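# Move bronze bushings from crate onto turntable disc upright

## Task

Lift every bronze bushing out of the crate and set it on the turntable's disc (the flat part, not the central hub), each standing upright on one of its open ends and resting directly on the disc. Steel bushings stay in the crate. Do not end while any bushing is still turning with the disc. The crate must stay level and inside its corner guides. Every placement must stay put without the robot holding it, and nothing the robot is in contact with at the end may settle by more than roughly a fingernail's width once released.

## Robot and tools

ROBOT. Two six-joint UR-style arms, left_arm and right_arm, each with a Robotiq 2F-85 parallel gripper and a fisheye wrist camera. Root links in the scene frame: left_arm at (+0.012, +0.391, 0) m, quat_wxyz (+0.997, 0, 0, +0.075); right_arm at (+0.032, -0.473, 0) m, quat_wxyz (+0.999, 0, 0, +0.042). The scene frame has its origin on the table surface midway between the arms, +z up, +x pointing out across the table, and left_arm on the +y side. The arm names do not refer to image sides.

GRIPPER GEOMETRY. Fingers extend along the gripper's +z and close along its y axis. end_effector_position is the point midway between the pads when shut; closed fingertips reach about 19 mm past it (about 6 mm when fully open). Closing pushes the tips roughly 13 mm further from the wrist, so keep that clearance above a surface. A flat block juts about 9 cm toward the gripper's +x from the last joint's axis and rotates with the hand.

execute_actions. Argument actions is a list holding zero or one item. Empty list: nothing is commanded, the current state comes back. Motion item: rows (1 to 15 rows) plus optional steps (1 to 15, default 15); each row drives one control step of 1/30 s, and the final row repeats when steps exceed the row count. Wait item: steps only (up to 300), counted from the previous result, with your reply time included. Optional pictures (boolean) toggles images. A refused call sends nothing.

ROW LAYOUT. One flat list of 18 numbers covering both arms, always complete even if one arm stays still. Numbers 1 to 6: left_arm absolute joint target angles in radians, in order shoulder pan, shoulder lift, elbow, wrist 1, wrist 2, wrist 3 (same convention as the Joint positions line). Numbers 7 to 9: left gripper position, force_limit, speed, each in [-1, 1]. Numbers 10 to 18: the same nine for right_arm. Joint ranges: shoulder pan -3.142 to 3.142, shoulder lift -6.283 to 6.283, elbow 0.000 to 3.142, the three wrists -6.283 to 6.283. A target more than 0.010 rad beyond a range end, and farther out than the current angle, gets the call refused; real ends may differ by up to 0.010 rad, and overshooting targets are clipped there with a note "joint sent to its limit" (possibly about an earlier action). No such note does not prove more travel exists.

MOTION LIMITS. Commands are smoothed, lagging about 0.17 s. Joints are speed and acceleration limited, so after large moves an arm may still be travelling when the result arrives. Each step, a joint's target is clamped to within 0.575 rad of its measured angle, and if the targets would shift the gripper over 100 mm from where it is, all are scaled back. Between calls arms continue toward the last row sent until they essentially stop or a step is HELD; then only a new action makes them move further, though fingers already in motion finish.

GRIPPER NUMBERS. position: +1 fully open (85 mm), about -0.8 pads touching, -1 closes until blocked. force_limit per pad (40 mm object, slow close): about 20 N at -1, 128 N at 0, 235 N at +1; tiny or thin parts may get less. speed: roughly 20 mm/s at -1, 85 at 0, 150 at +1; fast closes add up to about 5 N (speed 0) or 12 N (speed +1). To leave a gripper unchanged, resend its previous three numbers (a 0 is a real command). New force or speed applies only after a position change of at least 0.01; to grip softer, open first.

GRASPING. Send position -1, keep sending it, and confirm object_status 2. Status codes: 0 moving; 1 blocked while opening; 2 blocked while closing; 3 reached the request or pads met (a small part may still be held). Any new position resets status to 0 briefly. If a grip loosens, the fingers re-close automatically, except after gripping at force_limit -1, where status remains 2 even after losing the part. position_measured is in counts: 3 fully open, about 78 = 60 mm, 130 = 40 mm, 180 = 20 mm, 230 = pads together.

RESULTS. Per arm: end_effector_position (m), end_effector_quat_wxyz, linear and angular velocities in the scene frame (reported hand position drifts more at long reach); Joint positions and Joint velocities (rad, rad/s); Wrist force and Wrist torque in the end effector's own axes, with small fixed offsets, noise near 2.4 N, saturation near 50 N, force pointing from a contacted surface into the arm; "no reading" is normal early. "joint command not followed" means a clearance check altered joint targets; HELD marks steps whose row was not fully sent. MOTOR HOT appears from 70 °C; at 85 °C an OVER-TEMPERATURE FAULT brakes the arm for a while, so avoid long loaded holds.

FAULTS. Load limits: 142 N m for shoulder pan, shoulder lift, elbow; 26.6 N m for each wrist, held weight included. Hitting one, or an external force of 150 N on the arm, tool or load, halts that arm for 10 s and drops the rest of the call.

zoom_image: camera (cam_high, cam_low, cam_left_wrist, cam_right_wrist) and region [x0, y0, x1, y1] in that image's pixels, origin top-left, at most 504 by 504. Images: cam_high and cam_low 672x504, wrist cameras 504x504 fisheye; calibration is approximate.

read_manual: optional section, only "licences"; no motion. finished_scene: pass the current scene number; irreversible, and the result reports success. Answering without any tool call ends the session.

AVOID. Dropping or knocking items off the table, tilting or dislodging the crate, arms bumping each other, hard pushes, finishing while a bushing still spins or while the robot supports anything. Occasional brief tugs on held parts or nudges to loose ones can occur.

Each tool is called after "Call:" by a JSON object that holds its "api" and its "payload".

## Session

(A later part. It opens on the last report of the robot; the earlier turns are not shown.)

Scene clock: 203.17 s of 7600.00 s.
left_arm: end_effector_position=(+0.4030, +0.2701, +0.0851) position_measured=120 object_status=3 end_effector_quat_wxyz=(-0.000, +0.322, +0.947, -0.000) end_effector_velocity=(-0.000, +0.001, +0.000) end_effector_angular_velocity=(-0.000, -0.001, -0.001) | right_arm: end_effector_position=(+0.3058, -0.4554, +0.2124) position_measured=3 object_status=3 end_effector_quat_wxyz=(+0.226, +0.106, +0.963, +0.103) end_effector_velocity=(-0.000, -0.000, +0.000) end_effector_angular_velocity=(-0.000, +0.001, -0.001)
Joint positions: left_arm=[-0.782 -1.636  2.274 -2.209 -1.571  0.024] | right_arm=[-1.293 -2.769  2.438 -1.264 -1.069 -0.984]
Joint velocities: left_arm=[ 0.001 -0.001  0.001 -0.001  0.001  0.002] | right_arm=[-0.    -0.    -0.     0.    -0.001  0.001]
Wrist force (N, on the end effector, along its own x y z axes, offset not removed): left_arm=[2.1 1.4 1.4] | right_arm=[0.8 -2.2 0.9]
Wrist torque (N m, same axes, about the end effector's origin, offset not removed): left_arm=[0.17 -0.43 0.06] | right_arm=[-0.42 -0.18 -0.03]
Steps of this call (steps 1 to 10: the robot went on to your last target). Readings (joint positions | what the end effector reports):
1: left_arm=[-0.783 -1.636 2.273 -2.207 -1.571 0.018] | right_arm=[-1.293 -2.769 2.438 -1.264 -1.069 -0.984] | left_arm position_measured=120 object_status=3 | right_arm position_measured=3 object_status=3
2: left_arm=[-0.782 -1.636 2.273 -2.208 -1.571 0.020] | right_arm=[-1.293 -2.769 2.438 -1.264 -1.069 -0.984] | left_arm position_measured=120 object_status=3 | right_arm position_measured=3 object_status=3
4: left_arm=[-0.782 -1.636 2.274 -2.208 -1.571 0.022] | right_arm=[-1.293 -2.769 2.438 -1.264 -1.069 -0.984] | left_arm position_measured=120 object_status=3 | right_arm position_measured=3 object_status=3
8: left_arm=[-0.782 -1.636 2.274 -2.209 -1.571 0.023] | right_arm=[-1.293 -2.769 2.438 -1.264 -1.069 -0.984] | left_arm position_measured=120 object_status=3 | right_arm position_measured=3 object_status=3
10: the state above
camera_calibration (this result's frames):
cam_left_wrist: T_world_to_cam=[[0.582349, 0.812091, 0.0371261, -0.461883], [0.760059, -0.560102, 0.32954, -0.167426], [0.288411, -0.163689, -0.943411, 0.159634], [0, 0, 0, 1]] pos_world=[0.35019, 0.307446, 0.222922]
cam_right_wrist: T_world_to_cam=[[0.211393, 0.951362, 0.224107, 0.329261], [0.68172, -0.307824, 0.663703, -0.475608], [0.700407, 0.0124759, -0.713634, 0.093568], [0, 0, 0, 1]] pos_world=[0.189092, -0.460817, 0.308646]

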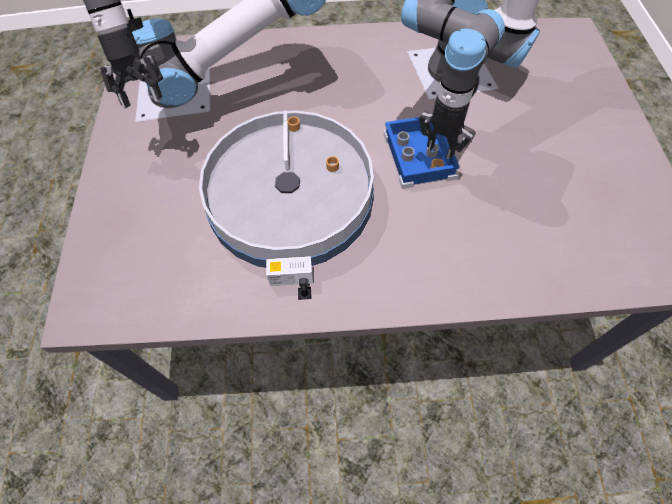

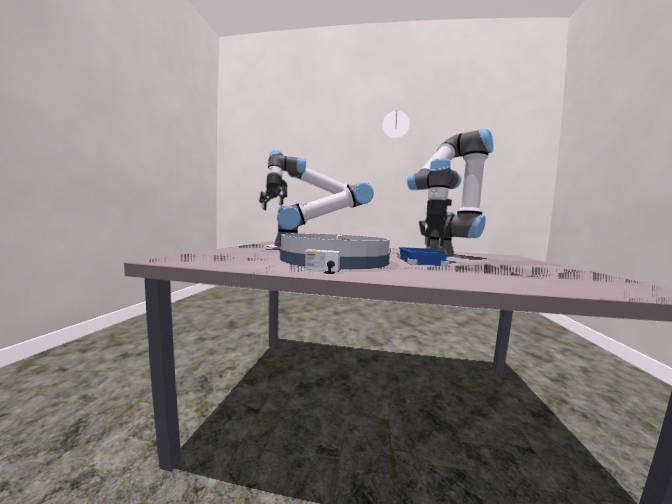

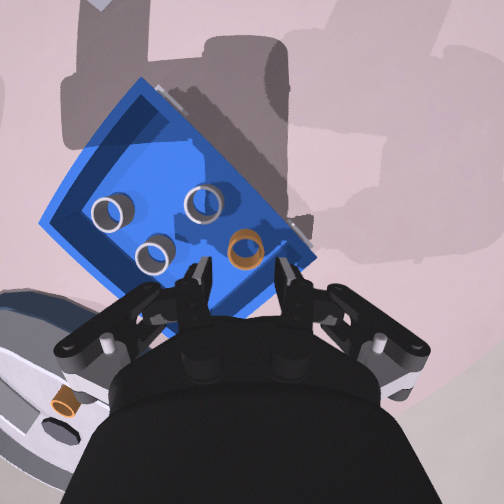

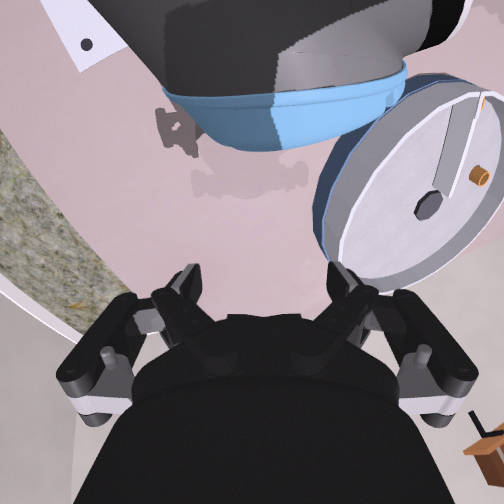

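Call:
{"api": "execute_actions", "payload": {"actions": [{"rows":[[-0.777,-1.5304,2.3414,-2.3818,-1.571,0.024,0.075,-0.5,0,-1.293,-2.769,2.438,-1.264,-1.069,-0.984,1,0,0]],"steps":15}], "pictures": false}}

Call:
{"api": "execute_actions", "payload": {"actions": [{"rows":[[-0.777,-1.5304,2.3414,-2.3818,-1.571,0.024,-1,-0.5,-0.3,-1.293,-2.769,2.438,-1.264,-1.069,-0.984,1,0,0]],"steps":14}], "pictures": false}}

Call:
{"api": "execute_actions", "payload": {"actions": [{"rows":[[-0.777,-1.6358,2.2745,-2.2095,-1.571,0.024,-1,-0.5,-0.3,-1.293,-2.769,2.438,-1.264,-1.069,-0.984,1,0,0]],"steps":6}], "pictures": false}}

Call:
{"api": "execute_actions", "payload": {"actions": [{"rows":[[-0.777,-1.745,2.1466,-1.972,-1.571,-0.3,-1,-0.5,-0.3,-1.293,-2.769,2.438,-1.264,-1.069,-0.984,1,0,0]],"steps":9}], "pictures": false}}

Call:
{"api": "execute_actions", "payload": {"actions": [{"rows":[[-1.14,-1.331,1.716,-1.956,-1.571,-1.2,-1,-0.5,-0.3,-1.293,-2.769,2.438,-1.264,-1.069,-0.984,1,0,0]],"steps":15}], "pictures": false}}

Call:
{"api": "execute_actions", "payload": {"actions": [{"steps":4}], "pictures": false}}

Call:
{"api": "execute_actions", "payload": {"actions": [{"rows":[[-1.14,-1.2487,1.8193,-2.1415,-1.571,-1.2,-1,-0.5,-0.3,-1.293,-2.769,2.438,-1.264,-1.069,-0.984,1,0,0]],"steps":15}], "pictures": false}}

Call:
{"api": "execute_actions", "payload": {"actions": [{"rows":[[-1.14,-1.2452,1.8224,-2.148,-1.571,-1.2,-1,-0.5,-0.3,-1.293,-2.769,2.438,-1.264,-1.069,-0.984,1,0,0]],"steps":12}], "pictures": false}}

Call:
{"api": "execute_actions", "payload": {"actions": [{"rows":[[-1.14,-1.2452,1.8224,-2.148,-1.571,-1.2,0.075,-0.5,0,-1.293,-2.769,2.438,-1.264,-1.069,-0.984,1,0,0]],"steps":8}], "pictures": false}}

Call:
{"api": "execute_actions", "payload": {"actions": [{"rows":[[-1.14,-1.331,1.716,-1.956,-1.571,-1.2,0.075,-0.5,0,-1.293,-2.769,2.438,-1.264,-1.069,-0.984,1,0,0]],"steps":15}]}}

Scene clock: 222.37 s of 7600.00 s.
left_arm: end_effector_position=(+0.4036, +0.2720, +0.0356) position_measured=120 object_status=3 end_effector_quat_wxyz=(-0.000, +0.320, +0.947, -0.000) end_effector_velocity=(+0.001, -0.000, -0.006) end_effector_angular_velocity=(-0.001, -0.003, -0.001) | right_arm: end_effector_position=(+0.3058, -0.4554, +0.2124) position_measured=3 object_status=3 end_effector_quat_wxyz=(+0.226, +0.106, +0.963, +0.103) end_effector_velocity=(-0.000, -0.000, -0.000) end_effector_angular_velocity=(+0.001, +0.002, -0.000)
Joint positions: left_arm=[-0.777 -1.532  2.341 -2.379 -1.571  0.024] | right_arm=[-1.293 -2.769  2.438 -1.264 -1.069 -0.984]
Joint velocities: left_arm=[ 0.     0.014  0.008 -0.025  0.     0.002] | right_arm=[-0.     0.001  0.001 -0.    -0.001 -0.   ]
Wrist force (N, on the end effector, along its own x y z axes, offset not removed): left_arm=[1.5 -0.3 4.7] | right_arm=[-0.9 -1.9 0.0]
Wrist torque (N m, same axes, about the end effector's origin, offset not removed): left_arm=[-0.18 -0.31 0.07] | right_arm=[-0.23 0.09 -0.05]
Steps of this call (steps 1 to 15: the robot went on to your last target; steps 16 to 561: nothing new was sent; steps 562 to 576: all 15 steps of this action). Readings (joint positions | what the end effector reports):
562: left_arm=[-0.782 -1.635 2.275 -2.210 -1.571 0.024] | right_arm=[-1.293 -2.769 2.438 -1.264 -1.069 -0.984] | left_arm position_measured=120 object_status=3 | right_arm position_measured=3 object_status=3
563: left_arm=[-0.781 -1.627 2.282 -2.219 -1.571 0.024] | right_arm=[-1.293 -2.769 2.438 -1.264 -1.069 -0.984] | left_arm position_measured=120 object_status=3 | right_arm position_measured=3 object_status=3
565: left_arm=[-0.779 -1.586 2.309 -2.277 -1.571 0.024] | right_arm=[-1.293 -2.769 2.438 -1.264 -1.069 -0.984] | left_arm position_measured=120 object_status=3 | right_arm position_measured=3 object_status=3
569: left_arm=[-0.778 -1.545 2.333 -2.355 -1.571 0.024] | right_arm=[-1.293 -2.769 2.438 -1.264 -1.069 -0.984] | left_arm position_measured=120 object_status=3 | right_arm position_measured=3 object_status=3
576: the state above

Scene clock: 222.83 s of 7600.00 s.
left_arm: end_effector_position=(+0.4037, +0.2720, +0.0351) position_measured=154 object_status=0 end_effector_quat_wxyz=(+0.000, +0.320, +0.947, -0.000) end_effector_velocity=(-0.000, +0.000, -0.000) end_effector_angular_velocity=(+0.001, +0.000, -0.001) | right_arm: end_effector_position=(+0.3058, -0.4554, +0.2124) position_measured=3 object_status=3 end_effector_quat_wxyz=(+0.226, +0.106, +0.963, +0.103) end_effector_velocity=(-0.000, +0.000, -0.000) end_effector_angular_velocity=(+0.001, +0.001, -0.000)
Joint positions: left_arm=[-0.777 -1.531  2.341 -2.382 -1.571  0.024] | right_arm=[-1.293 -2.769  2.438 -1.264 -1.069 -0.984]
Joint velocities: left_arm=[-0.     0.     0.001 -0.     0.001  0.001] | right_arm=[ 0.     0.     0.    -0.    -0.001  0.   ]
Wrist force (N, on the end effector, along its own x y z axes, offset not removed): left_arm=[7.4 -0.3 -19.7] | right_arm=[1.0 -2.7 2.0]
Wrist torque (N m, same axes, about the end effector's origin, offset not removed): left_arm=[0.16 -0.28 0.05] | right_arm=[-0.43 -0.24 -0.07]
Steps of this call (steps 1 to 14: all 14 steps of this action). Readings (joint positions | what the end effector reports):
1: left_arm=[-0.777 -1.531 2.341 -2.380 -1.571 0.024] | right_arm=[-1.293 -2.769 2.438 -1.264 -1.069 -0.984] | left_arm position_measured=120 object_status=0 | right_arm position_measured=3 object_status=3
2: left_arm=[-0.777 -1.531 2.341 -2.381 -1.571 0.024] | right_arm=[-1.293 -2.769 2.438 -1.264 -1.069 -0.984] | left_arm position_measured=120 object_status=0 | right_arm position_measured=3 object_status=3
4: left_arm=[-0.777 -1.531 2.341 -2.381 -1.571 0.024] | right_arm=[-1.293 -2.769 2.438 -1.264 -1.069 -0.984] | left_arm position_measured=127 object_status=0 | right_arm position_measured=3 object_status=3
8: left_arm=[-0.777 -1.531 2.341 -2.382 -1.571 0.024] | right_arm=[-1.293 -2.769 2.438 -1.264 -1.069 -0.984] | left_arm position_measured=149 object_status=0 | right_arm position_measured=3 object_status=3
14: the state above

Scene clock: 223.03 s of 7600.00 s.
left_arm: end_effector_position=(+0.4063, +0.2701, +0.0722) position_measured=155 object_status=2 end_effector_quat_wxyz=(+0.004, +0.320, +0.947, -0.001) end_effector_velocity=(-0.024, +0.018, +0.128) end_effector_angular_velocity=(+0.047, +0.063, -0.000) | right_arm: end_effector_position=(+0.3058, -0.4554, +0.2124) position_measured=3 object_status=3 end_effector_quat_wxyz=(+0.226, +0.106, +0.963, +0.103) end_effector_velocity=(+0.000, +0.000, +0.000) end_effector_angular_velocity=(-0.001, -0.001, +0.001)
Joint positions: left_arm=[-0.777 -1.607  2.291 -2.263 -1.571  0.024] | right_arm=[-1.293 -2.769  2.438 -1.264 -1.069 -0.984]
Joint velocities: left_arm=[-0.    -0.292 -0.17   0.541  0.001 -0.   ] | right_arm=[ 0.001 -0.001 -0.     0.     0.    -0.   ]
Wrist force (N, on the end effector, along its own x y z axes, offset not removed): left_arm=[1.6 1.6 -0.1] | right_arm=[-0.1 -3.7 0.5]
Wrist torque (N m, same axes, about the end effector's origin, offset not removed): left_arm=[0.03 -0.25 0.02] | right_arm=[-0.61 -0.11 -0.10]
Steps of this call (steps 1 to 6: all 6 steps of this action). Readings (joint positions | what the end effector reports):
1: left_arm=[-0.777 -1.531 2.341 -2.381 -1.571 0.024] | right_arm=[-1.293 -2.769 2.438 -1.264 -1.069 -0.984] | left_arm position_measured=154 object_status=2 | right_arm position_measured=3 object_status=3
2: left_arm=[-0.777 -1.539 2.334 -2.373 -1.571 0.024] | right_arm=[-1.293 -2.769 2.438 -1.264 -1.069 -0.984] | left_arm position_measured=154 object_status=2 | right_arm position_measured=3 object_status=3
4: left_arm=[-0.777 -1.579 2.308 -2.314 -1.571 0.024] | right_arm=[-1.293 -2.769 2.438 -1.264 -1.069 -0.984] | left_arm position_measured=155 object_status=2 | right_arm position_measured=3 object_status=3
6: the state above

Scene clock: 223.33 s of 7600.00 s.
left_arm: end_effector_position=(+0.4058, +0.2705, +0.1522) position_measured=155 object_status=2 end_effector_quat_wxyz=(+0.003, +0.187, +0.982, -0.001) end_effector_velocity=(-0.021, +0.016, +0.078) end_effector_angular_velocity=(+0.037, +0.054, +0.487) | right_arm: end_effector_position=(+0.3058, -0.4554, +0.2124) position_measured=3 object_status=3 end_effector_quat_wxyz=(+0.226, +0.106, +0.963, +0.103) end_effector_velocity=(-0.000, -0.000, -0.000) end_effector_angular_velocity=(-0.000, +0.001, +0.000)
Joint positions: left_arm=[-0.777 -1.733  2.16  -2.004 -1.571 -0.252] | right_arm=[-1.293 -2.769  2.438 -1.264 -1.069 -0.984]
Joint velocities: left_arm=[ 0.001 -0.122 -0.139  0.326  0.001 -0.486] | right_arm=[-0.     0.    -0.     0.    -0.001 -0.001]
Wrist force (N, on the end effector, along its own x y z axes, offset not removed): left_arm=[1.8 2.1 1.4] | right_arm=[0.4 -1.7 0.1]
Wrist torque (N m, same axes, about the end effector's origin, offset not removed): left_arm=[0.22 -0.35 -0.06] | right_arm=[-0.24 -0.16 -0.08]
Steps of this call (steps 1 to 9: all 9 steps of this action). Readings (joint positions | what the end effector reports):
1: left_arm=[-0.777 -1.616 2.286 -2.247 -1.571 0.024] | right_arm=[-1.293 -2.769 2.438 -1.264 -1.069 -0.984] | left_arm position_measured=155 object_status=2 | right_arm position_measured=3 object_status=3
2: left_arm=[-0.777 -1.630 2.275 -2.227 -1.571 0.015] | right_arm=[-1.293 -2.769 2.438 -1.264 -1.069 -0.984] | left_arm position_measured=155 object_status=2 | right_arm position_measured=3 object_status=3
4: left_arm=[-0.777 -1.679 2.222 -2.145 -1.571 -0.058] | right_arm=[-1.293 -2.769 2.438 -1.264 -1.069 -0.984] | left_arm position_measured=155 object_status=2 | right_arm position_measured=3 object_status=3
8: left_arm=[-0.777 -1.728 2.166 -2.017 -1.571 -0.232] | right_arm=[-1.293 -2.769 2.438 -1.264 -1.069 -0.984] | left_arm position_measured=155 object_status=2 | right_arm position_measured=3 object_status=3
9: the state above

Scene clock: 223.83 s of 7600.00 s.
left_arm: end_effector_position=(+0.4375, +0.0287, +0.1634) position_measured=155 object_status=2 end_effector_quat_wxyz=(-0.000, -0.032, +0.999, -0.000) end_effector_velocity=(-0.032, -0.360, -0.027) end_effector_angular_velocity=(+0.000, +0.001, +1.399) | right_arm: end_effector_position=(+0.3058, -0.4554, +0.2124) position_measured=3 object_status=3 end_effector_quat_wxyz=(+0.226, +0.106, +0.963, +0.103) end_effector_velocity=(+0.000, -0.000, +0.000) end_effector_angular_velocity=(+0.000, -0.000, -0.001)
Joint positions: left_arm=[-1.096 -1.381  1.77  -1.96  -1.571 -1.01 ] | right_arm=[-1.293 -2.769  2.438 -1.264 -1.069 -0.984]
Joint velocities: left_arm=[-0.435  0.502 -0.539  0.038 -0.    -1.834] | right_arm=[-0.  0. -0. -0.  0.  0.]
Wrist force (N, on the end effector, along its own x y z axes, offset not removed): left_arm=[1.6 -1.9 2.5] | right_arm=[0.8 -2.0 1.2]
Wrist torque (N m, same axes, about the end effector's origin, offset not removed): left_arm=[-0.15 -0.33 -0.12] | right_arm=[-0.31 -0.16 0.01]
Steps of this call (steps 1 to 15: all 15 steps of this action). Readings (joint positions | what the end effector reports):
1: left_arm=[-0.777 -1.736 2.156 -1.995 -1.571 -0.266] | right_arm=[-1.293 -2.769 2.438 -1.264 -1.069 -0.984] | left_arm position_measured=155 object_status=2 | right_arm position_measured=3 object_status=3
2: left_arm=[-0.786 -1.730 2.145 -1.991 -1.571 -0.285] | right_arm=[-1.293 -2.769 2.438 -1.264 -1.069 -0.984] | left_arm position_measured=155 object_status=2 | right_arm position_measured=3 object_status=3
4: left_arm=[-0.836 -1.677 2.086 -1.986 -1.571 -0.358] | right_arm=[-1.293 -2.769 2.438 -1.264 -1.069 -0.984] | left_arm position_measured=155 object_status=2 | right_arm position_measured=3 object_status=3
8: left_arm=[-0.937 -1.562 1.964 -1.975 -1.571 -0.542] | right_arm=[-1.293 -2.769 2.438 -1.264 -1.069 -0.984] | left_arm position_measured=155 object_status=2 | right_arm position_measured=3 object_status=3
15: the state above

Scene clock: 223.97 s of 7600.00 s.
left_arm: end_effector_position=(+0.4344, +0.0020, +0.1612) position_measured=155 object_status=2 end_effector_quat_wxyz=(-0.000, -0.086, +0.996, -0.000) end_effector_velocity=(-0.013, -0.095, -0.008) end_effector_angular_velocity=(-0.001, -0.001, +0.377) | right_arm: end_effector_position=(+0.3058, -0.4554, +0.2124) position_measured=3 object_status=3 end_effector_quat_wxyz=(+0.226, +0.106, +0.963, +0.103) end_effector_velocity=(+0.000, -0.000, +0.000) end_effector_angular_velocity=(-0.001, -0.000, -0.002)
Joint positions: left_arm=[-1.129 -1.344  1.73  -1.957 -1.571 -1.151] | right_arm=[-1.293 -2.769  2.438 -1.264 -1.069 -0.984]
Joint velocities: left_arm=[-0.115  0.13  -0.142  0.01   0.    -0.492] | right_arm=[-0.    -0.001 -0.    -0.     0.     0.001]
Wrist force (N, on the end effector, along its own x y z axes, offset not removed): left_arm=[0.9 -0.8 5.5] | right_arm=[1.0 -3.2 0.8]
Wrist torque (N m, same axes, about the end effector's origin, offset not removed): left_arm=[-0.21 -0.12 0.03] | right_arm=[-0.61 -0.16 -0.04]
Steps of this call (steps 1 to 4: the robot went on to your last target). Readings (joint positions | what the end effector reports):
1: left_arm=[-1.109 -1.367 1.755 -1.959 -1.571 -1.064] | right_arm=[-1.293 -2.769 2.438 -1.264 -1.069 -0.984] | left_arm position_measured=155 object_status=2 | right_arm position_measured=3 object_status=3
2: left_arm=[-1.118 -1.357 1.744 -1.958 -1.571 -1.103] | right_arm=[-1.293 -2.769 2.438 -1.264 -1.069 -0.984] | left_arm position_measured=155 object_status=2 | right_arm position_measured=3 object_status=3
4: the state above

Scene clock: 224.47 s of 7600.00 s.
left_arm: end_effector_position=(+0.4331, -0.0075, +0.0870) position_measured=155 object_status=2 end_effector_quat_wxyz=(-0.000, -0.105, +0.995, +0.000) end_effector_velocity=(-0.000, -0.001, -0.009) end_effector_angular_velocity=(-0.003, -0.002, +0.003) | right_arm: end_effector_position=(+0.3058, -0.4554, +0.2124) position_measured=3 object_status=3 end_effector_quat_wxyz=(+0.226, +0.106, +0.963, +0.103) end_effector_velocity=(+0.000, -0.000, +0.000) end_effector_angular_velocity=(-0.001, -0.001, +0.001)
Joint positions: left_arm=[-1.14  -1.25   1.818 -2.139 -1.571 -1.2  ] | right_arm=[-1.293 -2.769  2.438 -1.264 -1.069 -0.984]
Joint velocities: left_arm=[-0.001  0.011  0.013 -0.028  0.    -0.003] | right_arm=[-0.001 -0.    -0.001  0.     0.001 -0.001]
Wrist force (N, on the end effector, along its own x y z axes, offset not removed): left_arm=[0.9 0.6 3.1] | right_arm=[-0.3 -0.5 0.1]
Wrist torque (N m, same axes, about the end effector's origin, offset not removed): left_arm=[0.01 -0.28 -0.05] | right_arm=[-0.06 -0.03 -0.07]
Steps of this call (steps 1 to 15: all 15 steps of this action). Readings (joint positions | what the end effector reports):
1: left_arm=[-1.132 -1.340 1.726 -1.957 -1.571 -1.165] | right_arm=[-1.293 -2.769 2.438 -1.264 -1.069 -0.984] | left_arm position_measured=155 object_status=2 | right_arm position_measured=3 object_status=3
2: left_arm=[-1.134 -1.329 1.731 -1.966 -1.571 -1.175] | right_arm=[-1.293 -2.769 2.438 -1.264 -1.069 -0.984] | left_arm position_measured=155 object_status=2 | right_arm position_measured=3 object_status=3
4: left_arm=[-1.137 -1.294 1.768 -2.026 -1.571 -1.187] | right_arm=[-1.293 -2.769 2.438 -1.264 -1.069 -0.984] | left_arm position_measured=155 object_status=2 | right_arm position_measured=3 object_status=3
8: left_arm=[-1.139 -1.260 1.806 -2.112 -1.571 -1.197] | right_arm=[-1.293 -2.769 2.438 -1.264 -1.069 -0.984] | left_arm position_measured=155 object_status=2 | right_arm position_measured=3 object_status=3
15: the state above

Scene clock: 224.87 s of 7600.00 s.
left_arm: end_effector_position=(+0.4331, -0.0075, +0.0835) position_measured=155 object_status=2 end_effector_quat_wxyz=(-0.000, -0.105, +0.995, -0.000) end_effector_velocity=(-0.000, -0.000, -0.001) end_effector_angular_velocity=(-0.000, +0.001, -0.000) | right_arm: end_effector_position=(+0.3058, -0.4554, +0.2124) position_measured=3 object_status=3 end_effector_quat_wxyz=(+0.226, +0.106, +0.963, +0.103) end_effector_velocity=(-0.000, -0.000, -0.000) end_effector_angular_velocity=(-0.002, +0.000, +0.000)
Joint positions: left_arm=[-1.14  -1.245  1.822 -2.148 -1.571 -1.2  ] | right_arm=[-1.293 -2.769  2.438 -1.264 -1.069 -0.984]
Joint velocities: left_arm=[-0.     0.001  0.001 -0.003 -0.001 -0.   ] | right_arm=[-0.    -0.002  0.     0.    -0.001 -0.   ]
Wrist force (N, on the end effector, along its own x y z axes, offset not removed): left_arm=[0.4 2.8 0.7] | right_arm=[-0.3 -2.8 2.2]
Wrist torque (N m, same axes, about the end effector's origin, offset not removed): left_arm=[0.36 -0.14 0.00] | right_arm=[-0.52 -0.11 0.01]
Steps of this call (steps 1 to 12: all 12 steps of this action). Readings (joint positions | what the end effector reports):
1: left_arm=[-1.140 -1.249 1.818 -2.140 -1.571 -1.200] | right_arm=[-1.293 -2.769 2.438 -1.264 -1.069 -0.984] | left_arm position_measured=155 object_status=2 | right_arm position_measured=3 object_status=3
2: left_arm=[-1.140 -1.249 1.819 -2.141 -1.571 -1.200] | right_arm=[-1.293 -2.769 2.438 -1.264 -1.069 -0.984] | left_arm position_measured=155 object_status=2 | right_arm position_measured=3 object_status=3
4: left_arm=[-1.140 -1.247 1.821 -2.144 -1.571 -1.200] | right_arm=[-1.293 -2.769 2.438 -1.264 -1.069 -0.984] | left_arm position_measured=155 object_status=2 | right_arm position_measured=3 object_status=3
8: left_arm=[-1.140 -1.246 1.822 -2.147 -1.571 -1.200] | right_arm=[-1.293 -2.769 2.438 -1.264 -1.069 -0.984] | left_arm position_measured=155 object_status=2 | right_arm position_measured=3 object_status=3
12: the state above

Scene clock: 225.13 s of 7600.00 s.
left_arm: end_effector_position=(+0.4330, -0.0075, +0.0834) position_measured=123 object_status=0 end_effector_quat_wxyz=(-0.000, -0.105, +0.995, -0.000) end_effector_velocity=(-0.000, -0.000, +0.001) end_effector_angular_velocity=(-0.001, -0.000, +0.000) | right_arm: end_effector_position=(+0.3058, -0.4554, +0.2124) position_measured=3 object_status=3 end_effector_quat_wxyz=(+0.226, +0.106, +0.963, +0.103) end_effector_velocity=(-0.001, -0.000, -0.000) end_effector_angular_velocity=(-0.000, +0.003, -0.001)
Joint positions: left_arm=[-1.14  -1.245  1.822 -2.148 -1.571 -1.2  ] | right_arm=[-1.293 -2.769  2.438 -1.264 -1.069 -0.984]
Joint velocities: left_arm=[-0.    -0.001 -0.     0.    -0.    -0.001] | right_arm=[-0.    -0.     0.     0.    -0.003  0.001]
Wrist force (N, on the end effector, along its own x y z axes, offset not removed): left_arm=[2.2 0.0 1.7] | right_arm=[0.1 -1.3 -0.2]
Wrist torque (N m, same axes, about the end effector's origin, offset not removed): left_arm=[-0.17 -0.54 0.02] | right_arm=[-0.17 -0.06 -0.11]
Steps of this call (steps 1 to 8: all 8 steps of this action). Readings (joint positions | what the end effector reports):
1: left_arm=[-1.140 -1.245 1.822 -2.148 -1.571 -1.200] | right_arm=[-1.293 -2.769 2.438 -1.264 -1.069 -0.984] | left_arm position_measured=155 object_status=0 | right_arm position_measured=3 object_status=3
2: left_arm=[-1.140 -1.245 1.822 -2.148 -1.571 -1.200] | right_arm=[-1.293 -2.769 2.438 -1.264 -1.069 -0.984] | left_arm position_measured=154 object_status=0 | right_arm position_measured=3 object_status=3
4: left_arm=[-1.140 -1.245 1.822 -2.148 -1.571 -1.200] | right_arm=[-1.293 -2.769 2.438 -1.264 -1.069 -0.984] | left_arm position_measured=145 object_status=0 | right_arm position_measured=3 object_status=3
8: the state above

Scene clock: 225.63 s of 7600.00 s.
left_arm: end_effector_position=(+0.4331, -0.0075, +0.1593) position_measured=120 object_status=3 end_effector_quat_wxyz=(+0.000, -0.105, +0.995, -0.000) end_effector_velocity=(-0.001, +0.001, +0.010) end_effector_angular_velocity=(+0.003, +0.003, -0.001) | right_arm: end_effector_position=(+0.3058, -0.4554, +0.2124) position_measured=3 object_status=3 end_effector_quat_wxyz=(+0.226, +0.106, +0.963, +0.103) end_effector_velocity=(-0.000, -0.000, -0.000) end_effector_angular_velocity=(-0.000, +0.001, +0.001)
Joint positions: left_arm=[-1.14  -1.33   1.717 -1.959 -1.571 -1.2  ] | right_arm=[-1.293 -2.769  2.438 -1.264 -1.069 -0.984]
Joint velocities: left_arm=[-0.001 -0.011 -0.014  0.029 -0.001  0.   ] | right_arm=[ 0.     0.001 -0.    -0.    -0.001 -0.   ]
Wrist force (N, on the end effector, along its own x y z axes, offset not removed): left_arm=[-1.0 1.4 -0.3] | right_arm=[0.4 -2.9 -0.8]
Wrist torque (N m, same axes, about the end effector's origin, offset not removed): left_arm=[0.20 0.19 0.04] | right_arm=[-0.48 -0.19 0.01]
Steps of this call (steps 1 to 15: all 15 steps of this action). Readings (joint positions | what the end effector reports):
1: left_arm=[-1.140 -1.246 1.822 -2.148 -1.571 -1.200] | right_arm=[-1.293 -2.769 2.438 -1.264 -1.069 -0.984] | left_arm position_measured=121 object_status=0 | right_arm position_measured=3 object_status=3
2: left_arm=[-1.140 -1.253 1.814 -2.139 -1.571 -1.200] | right_arm=[-1.293 -2.769 2.438 -1.264 -1.069 -0.984] | left_arm position_measured=120 object_status=0 | right_arm position_measured=3 object_status=3
4: left_arm=[-1.140 -1.287 1.773 -2.077 -1.571 -1.200] | right_arm=[-1.293 -2.769 2.438 -1.264 -1.069 -0.984] | left_arm position_measured=120 object_status=0 | right_arm position_measured=3 object_status=3
8: left_arm=[-1.140 -1.320 1.731 -1.987 -1.571 -1.200] | right_arm=[-1.293 -2.769 2.438 -1.264 -1.069 -0.984] | left_arm position_measured=120 object_status=0 | right_arm position_measured=3 object_status=3
15: the state above
camera_calibration (this result's frames):
cam_left_wrist: T_world_to_cam=[[-0.241066, 0.969812, 0.0367695, 0.101152], [0.919115, 0.21597, 0.329522, -0.433207], [0.311634, 0.113232, -0.943432, 0.167588], [0, 0, 0, 1]] pos_world=[0.370325, -0.0235149, 0.29714]
cam_right_wrist: T_world_to_cam=[[0.211393, 0.951362, 0.224107, 0.329261], [0.68172, -0.307823, 0.663703, -0.475608], [0.700407, 0.0124759, -0.713634, 0.093568], [0, 0, 0, 1]] pos_world=[0.189092, -0.460817, 0.308646]

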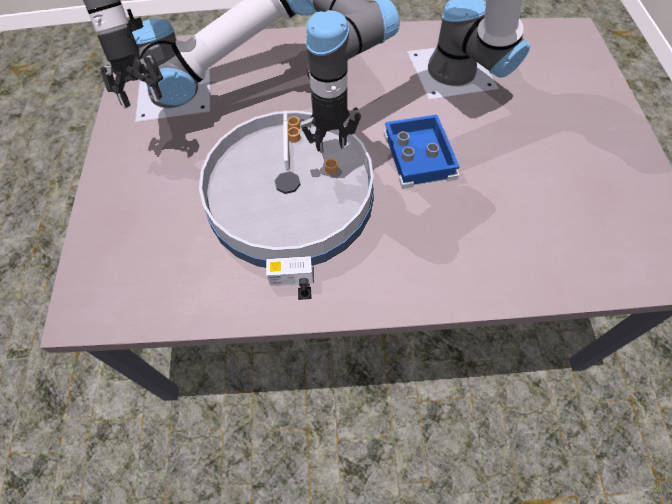

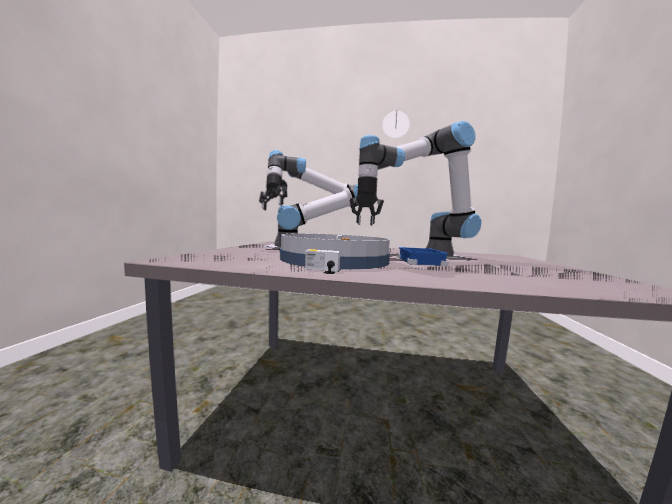

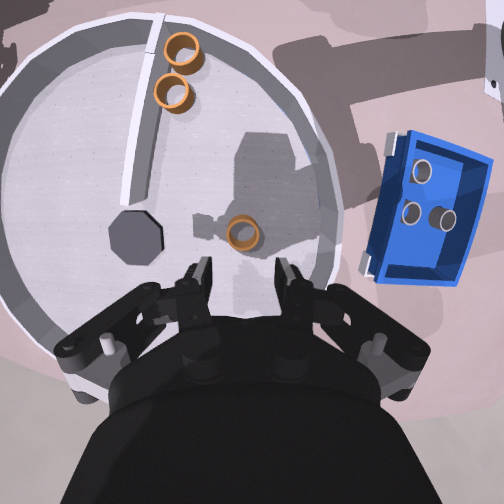

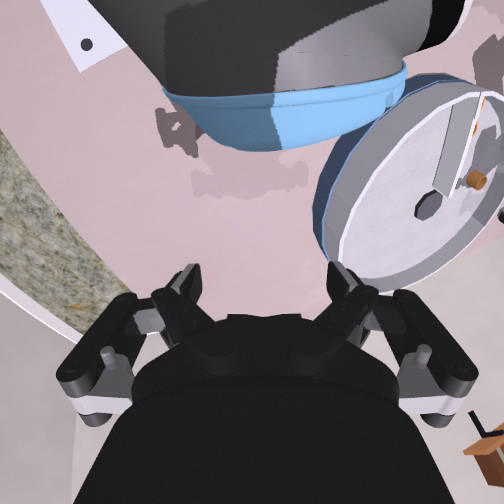

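Call:
{"api": "execute_actions", "payload": {"actions": [{"steps":300}], "pictures": false}}

Call:
{"api": "execute_actions", "payload": {"actions": [{"steps":150}]}}

Scene clock: 235.63 s of 7600.00 s.
left_arm: end_effector_position=(+0.4330, -0.0074, +0.1603) position_measured=120 object_status=3 end_effector_quat_wxyz=(-0.000, -0.105, +0.995, -0.000) end_effector_velocity=(+0.000, +0.000, +0.001) end_effector_angular_velocity=(-0.001, -0.001, -0.000) | right_arm: end_effector_position=(+0.3058, -0.4554, +0.2124) position_measured=3 object_status=3 end_effector_quat_wxyz=(+0.226, +0.106, +0.963, +0.103) end_effector_velocity=(+0.001, +0.000, +0.001) end_effector_angular_velocity=(+0.000, -0.003, +0.000)
Joint positions: left_arm=[-1.14  -1.331  1.716 -1.956 -1.571 -1.2  ] | right_arm=[-1.293 -2.769  2.438 -1.264 -1.069 -0.984]
Joint velocities: left_arm=[ 0.    -0.001  0.    -0.     0.     0.001] | right_arm=[ 0.    -0.    -0.     0.     0.003 -0.   ]
Wrist force (N, on the end effector, along its own x y z axes, offset not removed): left_arm=[3.4 0.1 2.4] | right_arm=[0.0 -1.0 1.1]
Wrist torque (N m, same axes, about the end effector's origin, offset not removed): left_arm=[-0.12 -0.68 0.01] | right_arm=[-0.22 -0.04 -0.02]
Steps of this call (steps 1 to 15: the robot went on to your last target; steps 16 to 300: nothing new was sent). Readings (joint positions | what the end effector reports):
1: left_arm=[-1.140 -1.330 1.717 -1.958 -1.571 -1.200] | right_arm=[-1.293 -2.769 2.438 -1.264 -1.069 -0.984] | left_arm position_measured=120 object_status=3 | right_arm position_measured=3 object_status=3
2: left_arm=[-1.140 -1.330 1.717 -1.957 -1.571 -1.200] | right_arm=[-1.293 -2.769 2.438 -1.264 -1.069 -0.984] | left_arm position_measured=120 object_status=3 | right_arm position_measured=3 object_status=3
4: left_arm=[-1.140 -1.331 1.716 -1.957 -1.571 -1.200] | right_arm=[-1.293 -2.769 2.438 -1.264 -1.069 -0.984] | left_arm position_measured=120 object_status=3 | right_arm position_measured=3 object_status=3
8: left_arm=[-1.140 -1.331 1.716 -1.956 -1.571 -1.200] | right_arm=[-1.293 -2.769 2.438 -1.264 -1.069 -0.984] | left_arm position_measured=120 object_status=3 | right_arm position_measured=3 object_status=3
300: the state above
All arms were judged still, so your last target was given up. Only a new action makes them travel on or press farther. Fingers that are still opening or closing keep moving.

Scene clock: 240.63 s of 7600.00 s.
left_arm: end_effector_position=(+0.4330, -0.0074, +0.1603) position_measured=120 object_status=3 end_effector_quat_wxyz=(-0.000, -0.105, +0.995, -0.000) end_effector_velocity=(-0.000, -0.000, -0.001) end_effector_angular_velocity=(+0.001, +0.000, +0.000) | right_arm: end_effector_position=(+0.3058, -0.4554, +0.2124) position_measured=3 object_status=3 end_effector_quat_wxyz=(+0.226, +0.106, +0.963, +0.103) end_effector_velocity=(-0.000, +0.000, -0.000) end_effector_angular_velocity=(-0.002, -0.000, +0.001)
Joint positions: left_arm=[-1.14  -1.331  1.716 -1.956 -1.571 -1.2  ] | right_arm=[-1.293 -2.769  2.438 -1.264 -1.069 -0.984]
Joint velocities: left_arm=[-0.001  0.001  0.    -0.     0.    -0.001] | right_arm=[-0.    -0.002  0.    -0.    -0.001 -0.001]
Wrist force (N, on the end effector, along its own x y z axes, offset not removed): left_arm=[1.2 0.9 3.0] | right_arm=[-0.9 -2.6 -0.4]
Wrist torque (N m, same axes, about the end effector's origin, offset not removed): left_arm=[-0.06 -0.25 -0.04] | right_arm=[-0.36 0.10 -0.05]
Steps of this call (steps 1 to 150: nothing new was sent). Readings (joint positions | what the end effector reports):
1: left_arm=[-1.140 -1.331 1.716 -1.956 -1.571 -1.200] | right_arm=[-1.293 -2.769 2.438 -1.264 -1.069 -0.984] | left_arm position_measured=120 object_status=3 | right_arm position_measured=3 object_status=3
2: left_arm=[-1.140 -1.331 1.716 -1.956 -1.571 -1.200] | right_arm=[-1.293 -2.769 2.438 -1.264 -1.069 -0.984] | left_arm position_measured=120 object_status=3 | right_arm position_measured=3 object_status=3
4: left_arm=[-1.140 -1.331 1.716 -1.956 -1.571 -1.200] | right_arm=[-1.293 -2.769 2.438 -1.264 -1.069 -0.984] | left_arm position_measured=120 object_status=3 | right_arm position_measured=3 object_status=3
8: left_arm=[-1.140 -1.331 1.716 -1.956 -1.571 -1.200] | right_arm=[-1.293 -2.769 2.438 -1.264 -1.069 -0.984] | left_arm position_measured=120 object_status=3 | right_arm position_measured=3 object_status=3
150: the state above
camera_calibration (this result's frames):
cam_left_wrist: T_world_to_cam=[[-0.241082, 0.969796, 0.0370751, 0.1009], [0.919168, 0.215902, 0.329417, -0.433502], [0.311463, 0.113495, -0.943456, 0.168634], [0, 0, 0, 1]] pos_world=[0.370263, -0.0233975, 0.298161]
cam_right_wrist: T_world_to_cam=[[0.211393, 0.951362, 0.224107, 0.329261], [0.68172, -0.307824, 0.663703, -0.475608], [0.700407, 0.0124758, -0.713634, 0.0935679], [0, 0, 0, 1]] pos_world=[0.189092, -0.460817, 0.308646]

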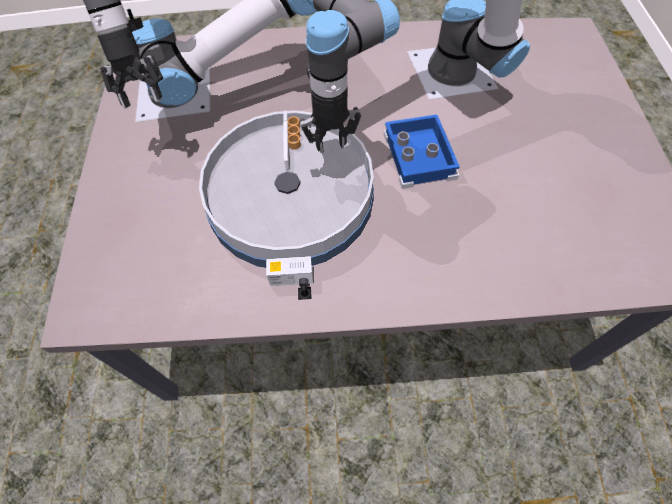

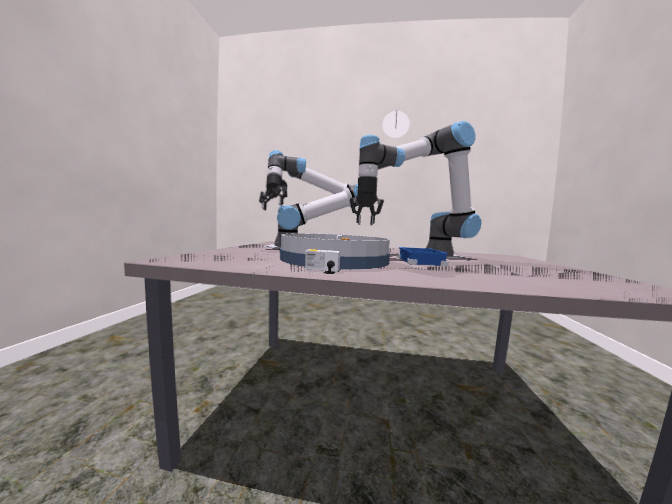

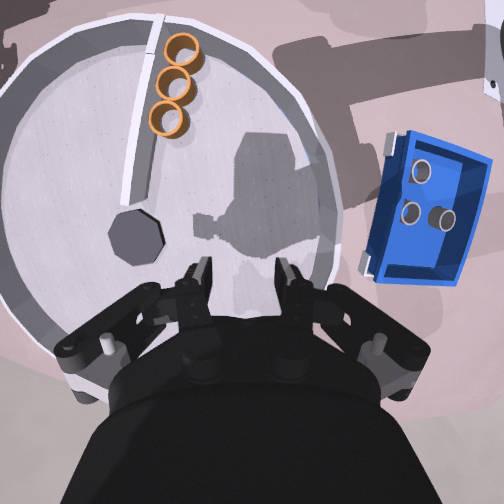

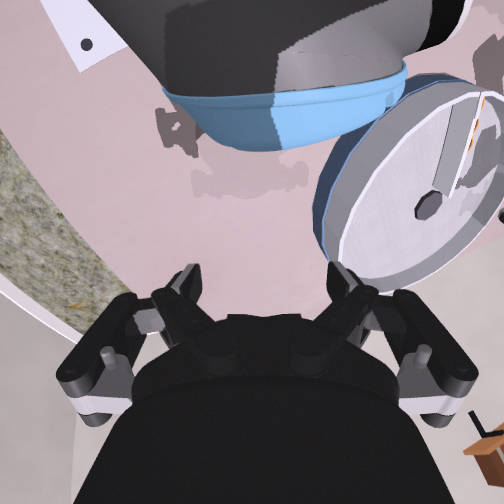

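Call:
{"api": "finished_scene", "payload": {"scene": 1}}

The scene is finished: the task was done.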